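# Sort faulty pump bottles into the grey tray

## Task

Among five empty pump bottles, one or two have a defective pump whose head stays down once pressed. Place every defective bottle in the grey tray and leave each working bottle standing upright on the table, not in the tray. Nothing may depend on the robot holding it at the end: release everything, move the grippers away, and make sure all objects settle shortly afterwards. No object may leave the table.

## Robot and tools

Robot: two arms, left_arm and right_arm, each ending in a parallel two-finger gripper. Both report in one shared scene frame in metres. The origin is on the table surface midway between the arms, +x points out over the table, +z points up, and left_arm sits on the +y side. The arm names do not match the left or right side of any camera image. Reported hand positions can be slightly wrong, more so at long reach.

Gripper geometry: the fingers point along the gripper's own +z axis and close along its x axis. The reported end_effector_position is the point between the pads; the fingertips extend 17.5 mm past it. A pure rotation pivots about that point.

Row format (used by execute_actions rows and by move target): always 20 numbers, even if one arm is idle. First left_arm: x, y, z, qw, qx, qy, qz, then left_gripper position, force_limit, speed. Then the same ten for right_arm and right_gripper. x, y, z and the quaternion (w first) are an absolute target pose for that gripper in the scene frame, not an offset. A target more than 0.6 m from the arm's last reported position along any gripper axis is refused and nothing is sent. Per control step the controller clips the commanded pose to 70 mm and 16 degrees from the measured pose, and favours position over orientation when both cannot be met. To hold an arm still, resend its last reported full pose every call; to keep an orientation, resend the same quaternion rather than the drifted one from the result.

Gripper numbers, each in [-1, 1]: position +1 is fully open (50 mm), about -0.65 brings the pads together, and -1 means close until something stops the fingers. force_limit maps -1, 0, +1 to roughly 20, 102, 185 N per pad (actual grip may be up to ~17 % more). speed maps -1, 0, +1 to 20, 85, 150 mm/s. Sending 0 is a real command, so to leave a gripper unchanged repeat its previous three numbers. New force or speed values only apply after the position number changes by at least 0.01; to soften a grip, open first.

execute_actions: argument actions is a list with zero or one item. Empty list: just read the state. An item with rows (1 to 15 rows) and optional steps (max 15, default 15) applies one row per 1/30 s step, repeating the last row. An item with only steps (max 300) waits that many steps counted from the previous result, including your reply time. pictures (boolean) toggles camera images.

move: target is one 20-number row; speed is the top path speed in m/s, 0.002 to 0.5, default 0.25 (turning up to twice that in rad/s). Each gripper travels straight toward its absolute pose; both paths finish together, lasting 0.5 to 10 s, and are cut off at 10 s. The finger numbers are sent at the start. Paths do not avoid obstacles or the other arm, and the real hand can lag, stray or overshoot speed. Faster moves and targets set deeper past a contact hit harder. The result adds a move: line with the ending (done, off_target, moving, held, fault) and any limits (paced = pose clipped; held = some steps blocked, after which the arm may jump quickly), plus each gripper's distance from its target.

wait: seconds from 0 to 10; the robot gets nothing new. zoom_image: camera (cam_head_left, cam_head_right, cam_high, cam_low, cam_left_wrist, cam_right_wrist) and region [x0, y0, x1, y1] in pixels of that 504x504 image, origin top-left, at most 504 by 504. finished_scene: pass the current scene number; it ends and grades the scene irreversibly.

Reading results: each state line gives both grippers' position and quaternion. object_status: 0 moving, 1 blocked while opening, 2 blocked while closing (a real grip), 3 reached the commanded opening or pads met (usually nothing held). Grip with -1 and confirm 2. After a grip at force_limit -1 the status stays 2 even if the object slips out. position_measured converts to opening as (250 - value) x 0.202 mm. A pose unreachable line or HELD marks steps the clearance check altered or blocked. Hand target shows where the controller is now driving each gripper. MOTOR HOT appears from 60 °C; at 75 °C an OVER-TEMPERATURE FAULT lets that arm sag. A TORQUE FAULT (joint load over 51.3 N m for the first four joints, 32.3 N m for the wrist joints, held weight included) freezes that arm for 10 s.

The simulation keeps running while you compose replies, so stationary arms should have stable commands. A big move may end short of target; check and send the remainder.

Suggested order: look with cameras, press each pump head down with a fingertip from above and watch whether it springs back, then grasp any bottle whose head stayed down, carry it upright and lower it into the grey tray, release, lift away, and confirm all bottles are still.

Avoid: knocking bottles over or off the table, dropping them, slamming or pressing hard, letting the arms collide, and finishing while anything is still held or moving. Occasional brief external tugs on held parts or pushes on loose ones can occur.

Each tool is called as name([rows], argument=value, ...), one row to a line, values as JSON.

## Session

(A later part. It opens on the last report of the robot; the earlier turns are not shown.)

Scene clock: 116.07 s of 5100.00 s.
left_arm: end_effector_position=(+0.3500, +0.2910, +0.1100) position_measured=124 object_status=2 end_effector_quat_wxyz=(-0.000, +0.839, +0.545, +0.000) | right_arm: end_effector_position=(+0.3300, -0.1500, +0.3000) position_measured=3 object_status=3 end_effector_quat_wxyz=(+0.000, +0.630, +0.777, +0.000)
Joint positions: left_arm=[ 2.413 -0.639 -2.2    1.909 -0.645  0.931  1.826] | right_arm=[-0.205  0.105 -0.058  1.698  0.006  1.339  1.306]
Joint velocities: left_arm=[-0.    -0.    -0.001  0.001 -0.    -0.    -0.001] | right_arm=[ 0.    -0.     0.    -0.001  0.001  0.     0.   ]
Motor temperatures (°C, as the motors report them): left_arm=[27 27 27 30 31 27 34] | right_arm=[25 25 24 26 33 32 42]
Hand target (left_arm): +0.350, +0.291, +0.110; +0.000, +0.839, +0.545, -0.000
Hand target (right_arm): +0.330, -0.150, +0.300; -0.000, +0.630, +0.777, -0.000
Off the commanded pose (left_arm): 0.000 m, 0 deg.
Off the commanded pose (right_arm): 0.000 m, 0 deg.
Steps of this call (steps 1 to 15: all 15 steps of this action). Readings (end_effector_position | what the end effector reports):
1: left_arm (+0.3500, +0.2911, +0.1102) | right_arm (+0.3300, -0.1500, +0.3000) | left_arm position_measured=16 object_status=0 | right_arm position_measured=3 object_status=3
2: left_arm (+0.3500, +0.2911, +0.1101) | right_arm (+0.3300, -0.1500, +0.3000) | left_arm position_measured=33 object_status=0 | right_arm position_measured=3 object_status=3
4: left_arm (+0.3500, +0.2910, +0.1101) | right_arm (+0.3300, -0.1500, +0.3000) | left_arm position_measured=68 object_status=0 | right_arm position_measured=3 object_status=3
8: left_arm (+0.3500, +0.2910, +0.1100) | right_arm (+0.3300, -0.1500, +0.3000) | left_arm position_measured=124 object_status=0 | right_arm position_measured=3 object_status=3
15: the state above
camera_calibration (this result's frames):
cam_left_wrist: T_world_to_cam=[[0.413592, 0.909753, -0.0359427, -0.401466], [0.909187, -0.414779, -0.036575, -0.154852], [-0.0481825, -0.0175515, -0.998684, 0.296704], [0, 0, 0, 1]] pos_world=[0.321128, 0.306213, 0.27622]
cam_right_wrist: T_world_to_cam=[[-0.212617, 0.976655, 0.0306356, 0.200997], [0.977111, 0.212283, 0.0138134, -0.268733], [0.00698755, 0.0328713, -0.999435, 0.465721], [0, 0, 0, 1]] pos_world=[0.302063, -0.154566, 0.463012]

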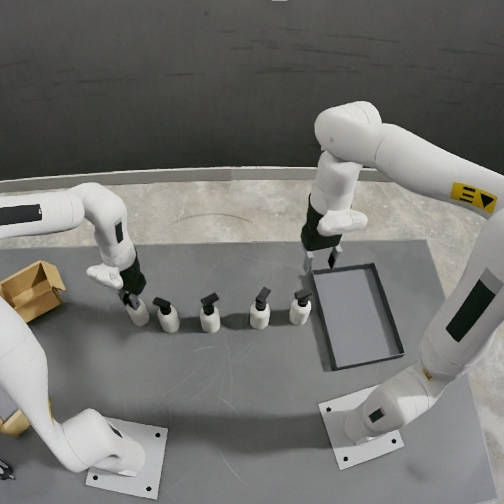

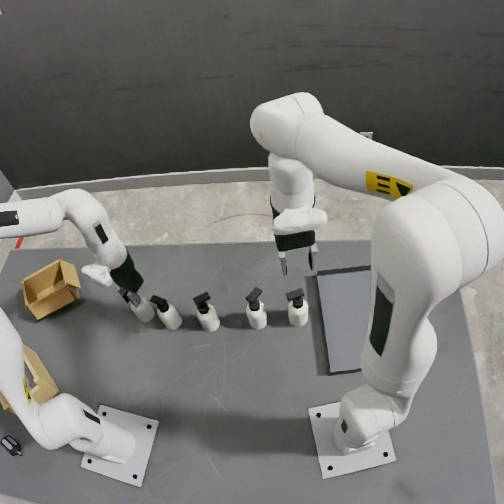

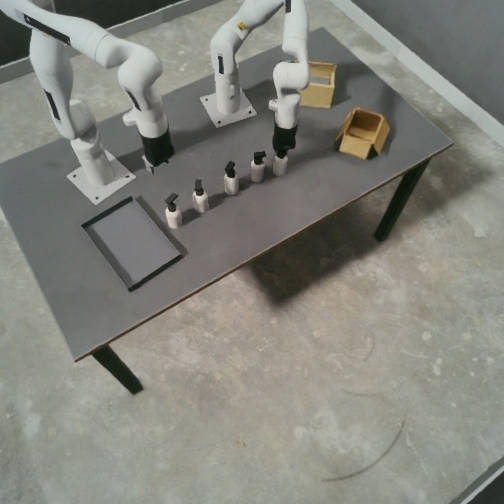

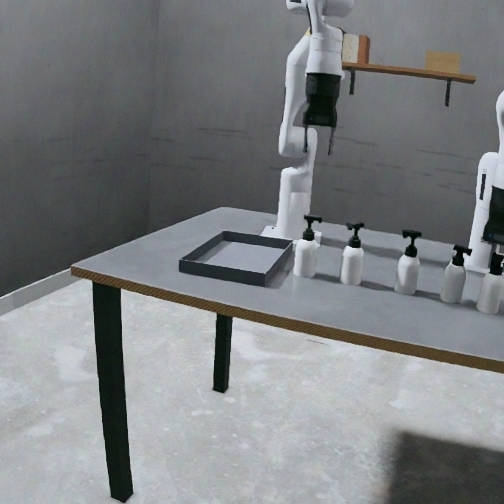

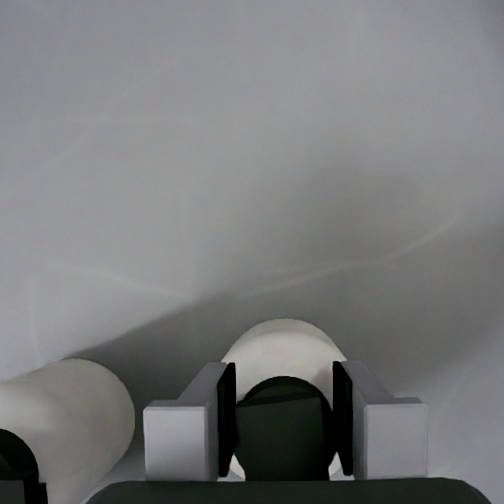

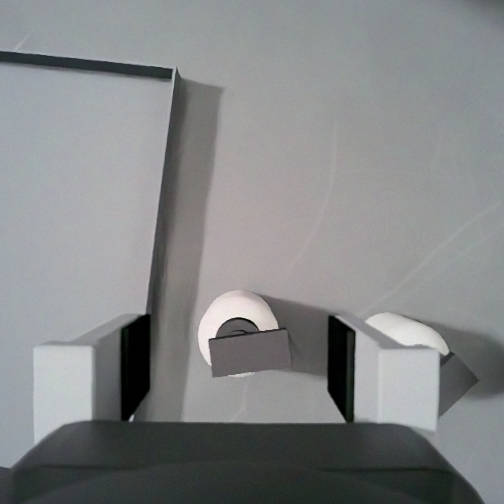

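move(target=[0.350,0.291,0.27,0,0.839,0.545,0,-1,-0.3,0.3,0.33,-0.2,0.30,0,0.63,0.777,0,1,-0.3,1], speed=0.2)

move(target=[0.21,0.10,0.27,0,0.707,0.707,0,-1,-0.3,0.3,0.33,-0.2,0.30,0,0.63,0.777,0,1,-0.3,1], speed=0.25)

move(target=[0.21,0.10,0.125,0,0.707,0.707,0,-1,-0.3,0.3,0.33,-0.2,0.30,0,0.63,0.777,0,1,-0.3,1], speed=0.2)

move(target=[0.21,0.10,0.113,0,0.707,0.707,0,-1,-0.3,0.3,0.33,-0.2,0.30,0,0.63,0.777,0,1,-0.3,1], speed=0.03)

Scene clock: 129.13 s of 5100.00 s.
left_arm: end_effector_position=(+0.3501, +0.2908, +0.2696) position_measured=124 object_status=2 end_effector_quat_wxyz=(-0.000, +0.839, +0.545, +0.000) | right_arm: end_effector_position=(+0.3301, -0.2001, +0.3000) position_measured=3 object_status=3 end_effector_quat_wxyz=(+0.000, +0.630, +0.777, -0.000)
Joint positions: left_arm=[ 2.28  -0.437 -2.023  1.613 -0.402  1.346  1.61 ] | right_arm=[-0.121  0.066 -0.     1.741  0.001  1.334  1.449]
Joint velocities: left_arm=[-0.003  0.002  0.    -0.002 -0.001  0.002 -0.   ] | right_arm=[0.001 0.    0.    0.001 0.    0.001 0.001]
Motor temperatures (°C, as the motors report them): left_arm=[27 27 27 30 31 27 34] | right_arm=[25 25 24 26 33 32 42]
Hand target (left_arm): +0.350, +0.291, +0.270; -0.000, +0.838, +0.545, +0.000
Hand target (right_arm): +0.330, -0.200, +0.300; +0.000, +0.630, +0.777, -0.000
Off the commanded pose (left_arm): 0.000 m, 0 deg.
Off the commanded pose (right_arm): 0.000 m, 0 deg.
After step 90, 8.77 s passed at rest.
move: done
camera_calibration (this result's frames):
cam_left_wrist: T_world_to_cam=[[0.41334, 0.90988, -0.0356026, -0.395617], [0.909288, -0.414519, -0.0369959, -0.149215], [-0.0484198, -0.0170811, -0.998681, 0.456055], [0, 0, 0, 1]] pos_world=[0.321286, 0.305902, 0.435848]
cam_right_wrist: T_world_to_cam=[[-0.212722, 0.976649, 0.0300956, 0.25018], [0.977089, 0.212399, 0.0135806, -0.258047], [0.00687126, 0.032295, -0.999455, 0.46726], [0, 0, 0, 1]] pos_world=[0.302143, -0.204619, 0.46298]

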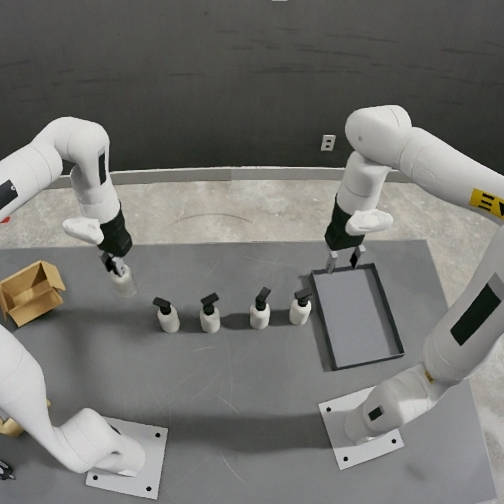

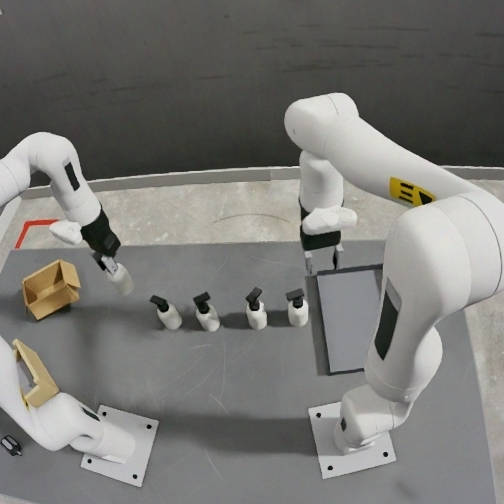

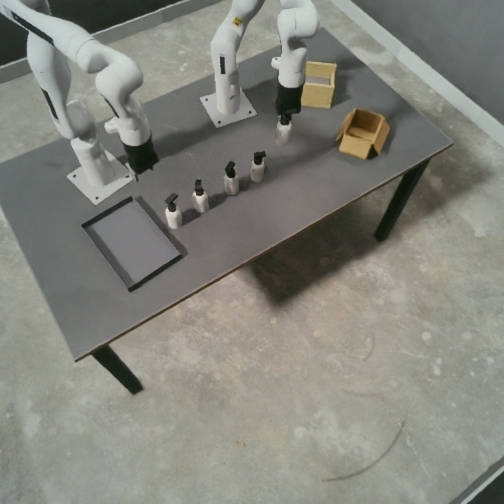

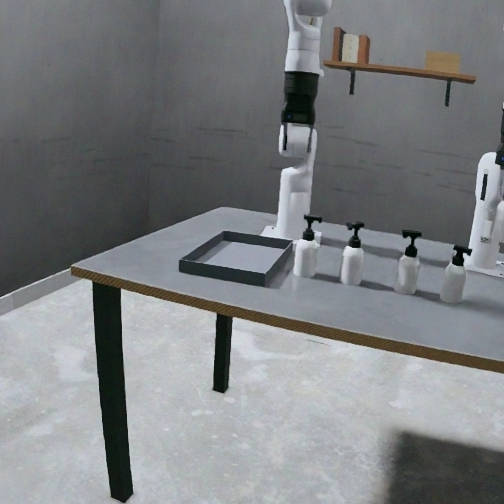

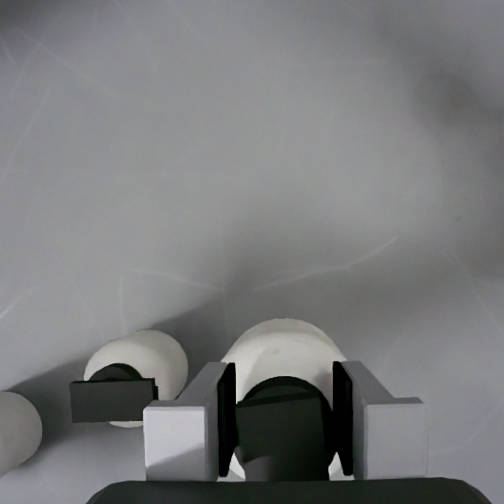

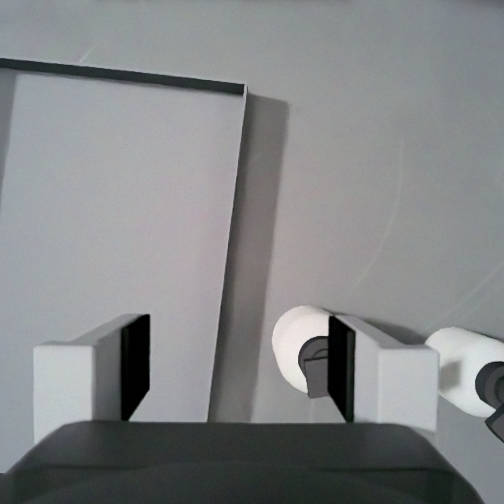

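Scene clock: 130.60 s of 5100.00 s.
left_arm: end_effector_position=(+0.2106, +0.1014, +0.2698) position_measured=124 object_status=2 end_effector_quat_wxyz=(+0.001, +0.706, +0.708, +0.001) | right_arm: end_effector_position=(+0.3300, -0.2000, +0.3000) position_measured=3 object_status=3 end_effector_quat_wxyz=(-0.000, +0.630, +0.777, -0.000)
Joint positions: left_arm=[ 2.672 -0.206 -1.996  1.809 -0.199  1.252  2.451] | right_arm=[-0.121  0.066 -0.     1.741  0.     1.334  1.449]
Joint velocities: left_arm=[ 0.025 -0.012  0.006 -0.006 -0.011  0.008  0.017] | right_arm=[-0.     0.001  0.    -0.     0.     0.001  0.   ]
Motor temperatures (°C, as the motors report them): left_arm=[27 27 27 30 31 27 34] | right_arm=[25 25 24 26 33 32 42]
Hand target (left_arm): +0.210, +0.101, +0.270; +0.000, +0.707, +0.707, +0.000
Hand target (right_arm): +0.330, -0.200, +0.300; -0.000, +0.630, +0.777, -0.000
Off the commanded pose (left_arm): 0.002 m, 0 deg.
Off the commanded pose (right_arm): 0.000 m, 0 deg.
move: done
camera_calibration (this result's frames):
cam_left_wrist: T_world_to_cam=[[0.00497298, 0.999336, -0.0360925, -0.0884989], [0.999373, -0.00623148, -0.0348405, -0.16184], [-0.0350422, -0.0358967, -0.998741, 0.445365], [0, 0, 0, 1]] pos_world=[0.177786, 0.103419, 0.435971]
cam_right_wrist: T_world_to_cam=[[-0.212617, 0.976655, 0.0306361, 0.24983], [0.977111, 0.212283, 0.0138116, -0.258118], [0.00698569, 0.0328714, -0.999435, 0.467365], [0, 0, 0, 1]] pos_world=[0.302063, -0.204566, 0.463012]

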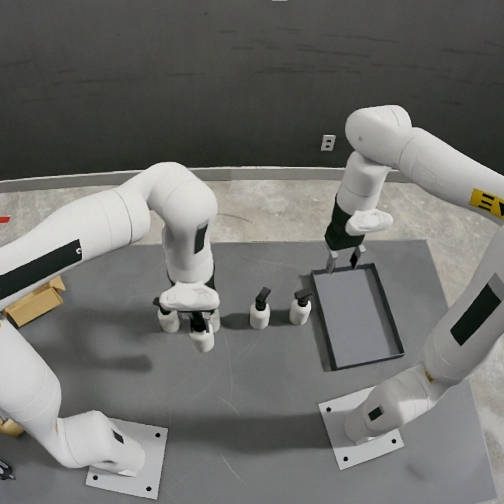

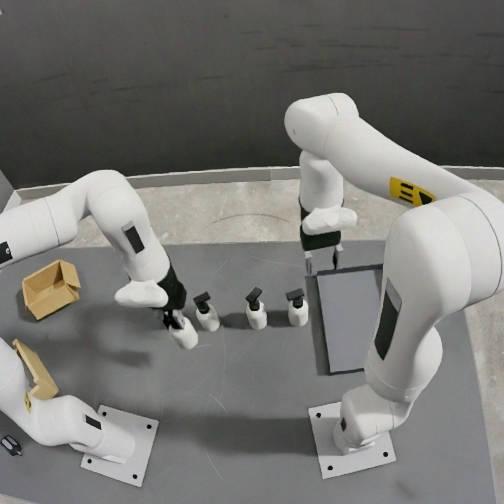

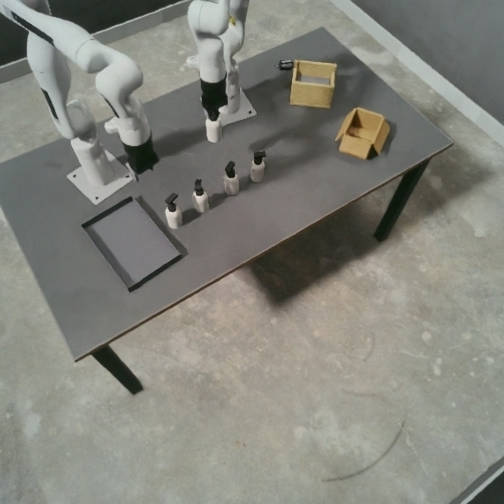

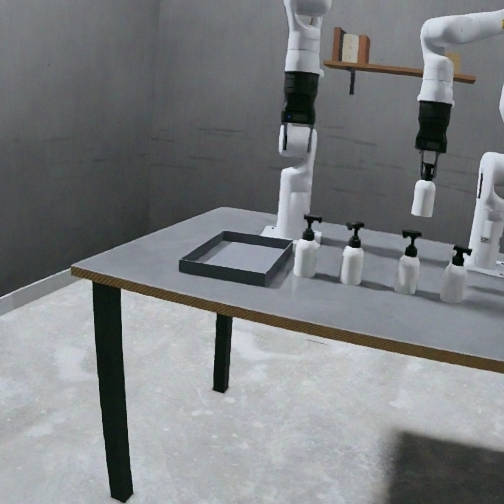

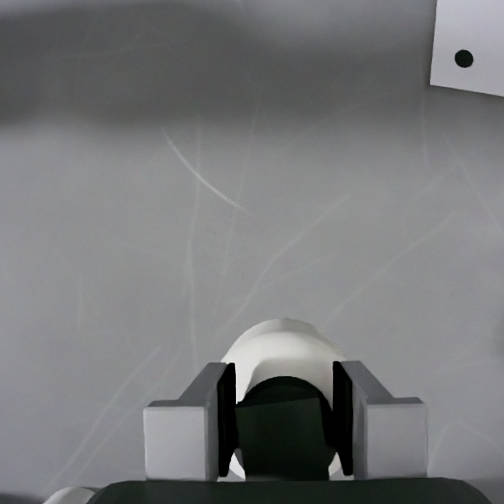

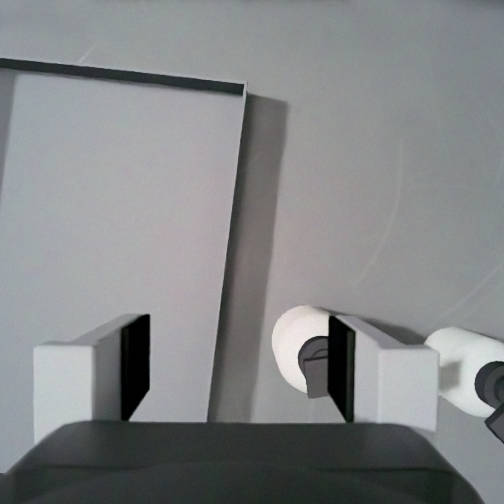

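Scene clock: 131.90 s of 5100.00 s.
left_arm: end_effector_position=(+0.2102, +0.1004, +0.1255) position_measured=124 object_status=2 end_effector_quat_wxyz=(+0.000, +0.707, +0.707, -0.000) | right_arm: end_effector_position=(+0.3300, -0.2000, +0.3000) position_measured=3 object_status=3 end_effector_quat_wxyz=(+0.000, +0.630, +0.777, +0.000)
Joint positions: left_arm=[ 2.933 -0.451 -2.19   2.1   -0.501  0.832  2.762] | right_arm=[-0.121  0.066 -0.     1.741  0.     1.334  1.449]
Joint velocities: left_arm=[ 0.006 -0.005 -0.    -0.    -0.002 -0.001  0.003] | right_arm=[ 0.     0.     0.     0.    -0.001  0.     0.   ]
Motor temperatures (°C, as the motors report them): left_arm=[27 27 27 30 31 27 34] | right_arm=[25 25 24 26 33 32 42]
Hand target (left_arm): +0.210, +0.100, +0.125; +0.000, +0.707, +0.707, -0.000
Hand target (right_arm): +0.330, -0.200, +0.300; -0.000, +0.630, +0.777, +0.000
Off the commanded pose (left_arm): 0.001 m, 0 deg.
Off the commanded pose (right_arm): 0.000 m, 0 deg.
move: done
camera_calibration (this result's frames):
cam_left_wrist: T_world_to_cam=[[0.00794441, 0.999298, -0.0366158, -0.0933343], [0.999305, -0.00926747, -0.0361069, -0.165945], [-0.0364209, -0.0363035, -0.998677, 0.301487], [0, 0, 0, 1]] pos_world=[0.177552, 0.102676, 0.291679]
cam_right_wrist: T_world_to_cam=[[-0.212617, 0.976655, 0.0306356, 0.24983], [0.977111, 0.212282, 0.0138137, -0.258119], [0.0069878, 0.0328714, -0.999435, 0.467364], [0, 0, 0, 1]] pos_world=[0.302063, -0.204566, 0.463012]

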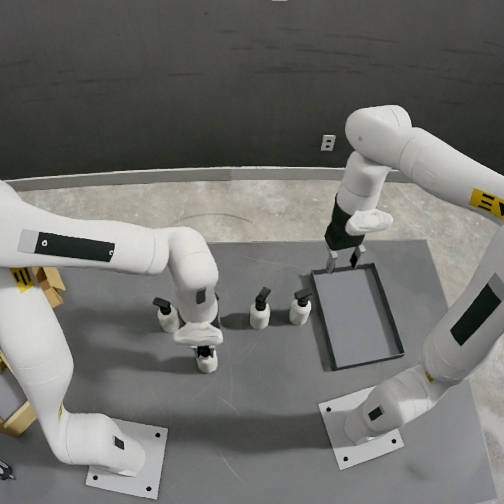

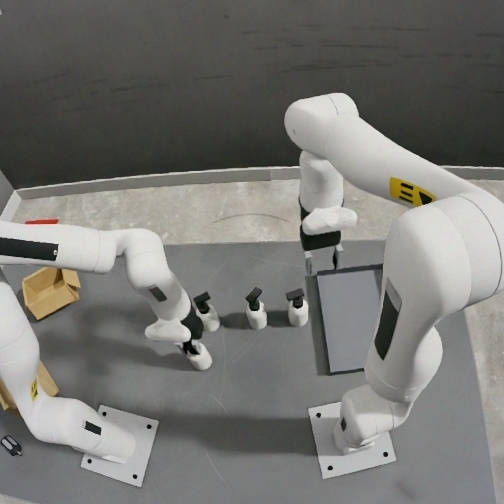

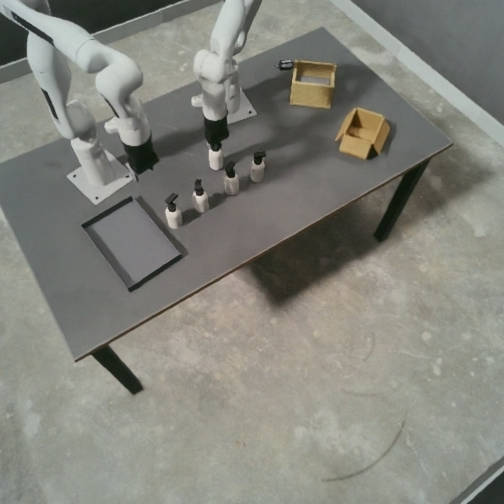

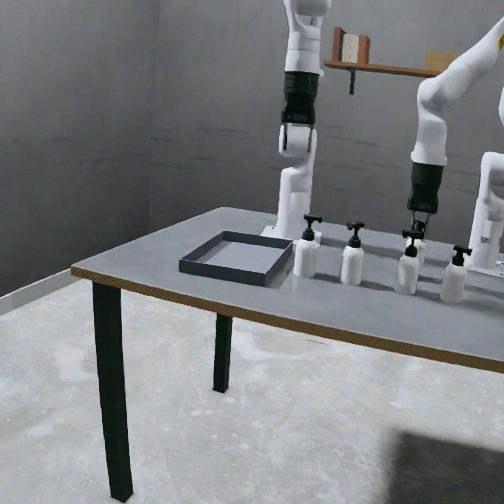

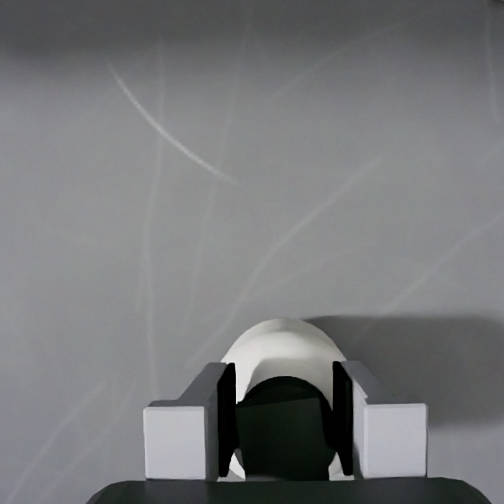

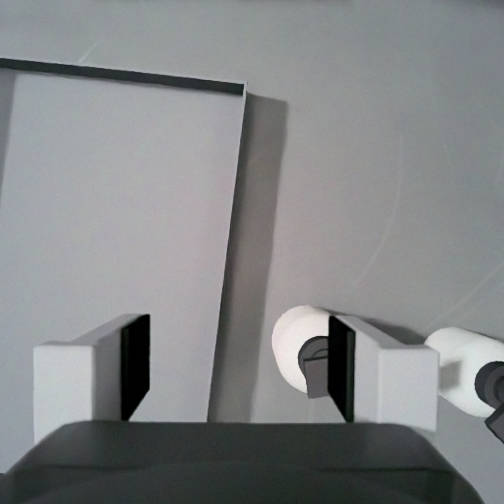

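Scene clock: 132.63 s of 5100.00 s.
left_arm: end_effector_position=(+0.2101, +0.1001, +0.1132) position_measured=124 object_status=2 end_effector_quat_wxyz=(+0.000, +0.707, +0.707, +0.000) | right_arm: end_effector_position=(+0.3300, -0.2000, +0.3000) position_measured=3 object_status=3 end_effector_quat_wxyz=(+0.000, +0.630, +0.777, +0.000)
Joint positions: left_arm=[ 2.961 -0.474 -2.219  2.118 -0.534  0.797  2.794] | right_arm=[-0.121  0.066 -0.     1.741  0.     1.334  1.449]
Joint velocities: left_arm=[ 0.005 -0.003 -0.002  0.002 -0.002 -0.003  0.003] | right_arm=[ 0.     0.     0.    -0.001  0.001 -0.001  0.001]
Motor temperatures (°C, as the motors report them): left_arm=[27 27 27 30 31 27 34] | right_arm=[25 25 24 26 33 32 42]
Hand target (left_arm): +0.210, +0.100, +0.113; +0.000, +0.707, +0.707, -0.000
Hand target (right_arm): +0.330, -0.200, +0.300; -0.000, +0.630, +0.777, -0.000
Off the commanded pose (left_arm): 0.000 m, 0 deg.
Off the commanded pose (right_arm): 0.000 m, 0 deg.
move: done
camera_calibration (this result's frames):
cam_left_wrist: T_world_to_cam=[[0.00766351, 0.99932, -0.0360693, -0.0934808], [0.999299, -0.00897521, -0.036346, -0.166349], [-0.036645, -0.0357655, -0.998688, 0.289165], [0, 0, 0, 1]] pos_world=[0.177545, 0.102266, 0.279368]
cam_right_wrist: T_world_to_cam=[[-0.212617, 0.976655, 0.0306354, 0.24983], [0.977111, 0.212283, 0.0138136, -0.258119], [0.00698774, 0.0328712, -0.999435, 0.467364], [0, 0, 0, 1]] pos_world=[0.302063, -0.204566, 0.463012]

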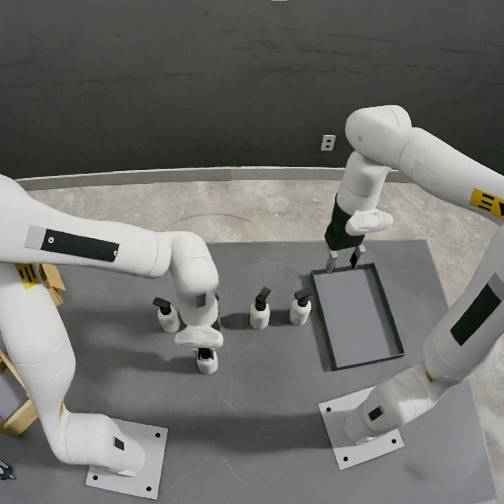

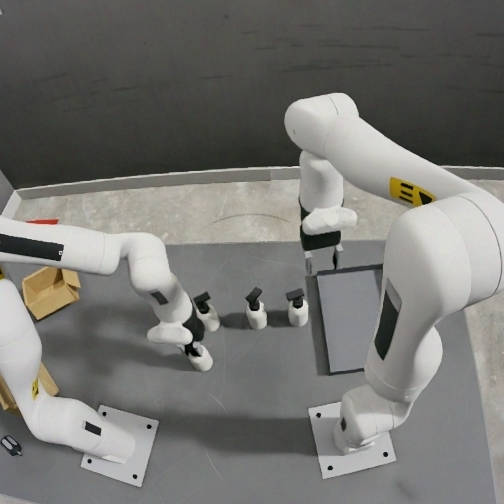

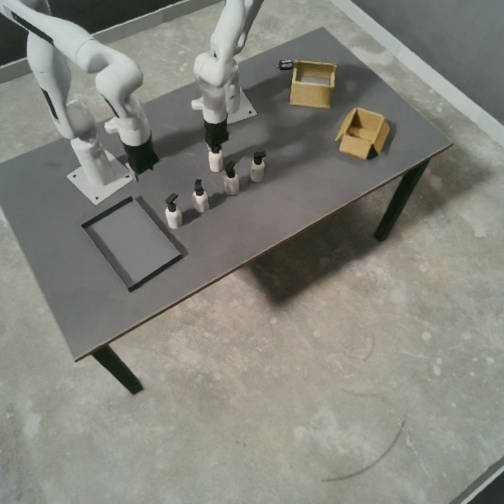

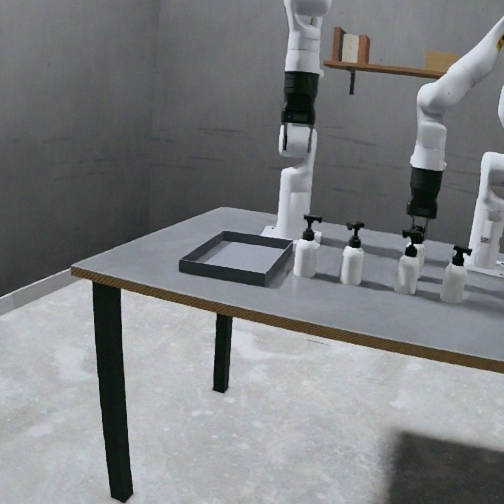

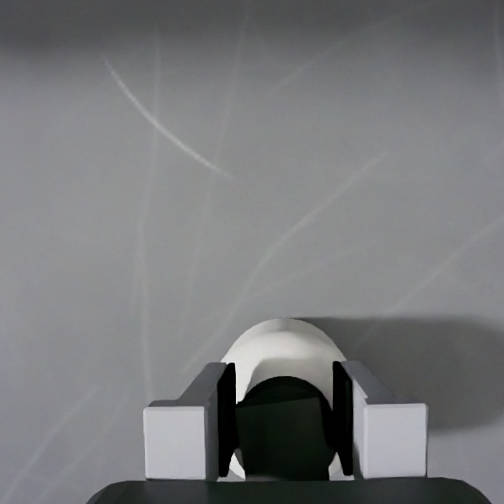

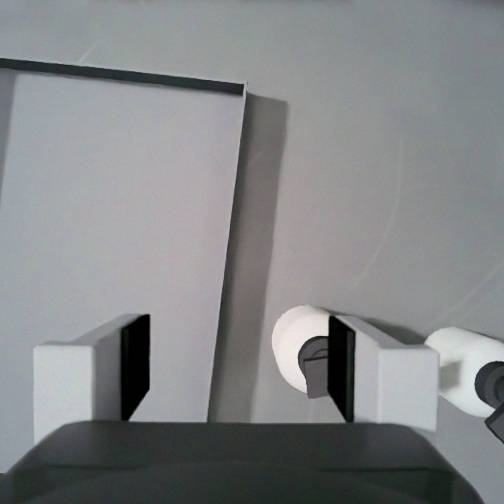

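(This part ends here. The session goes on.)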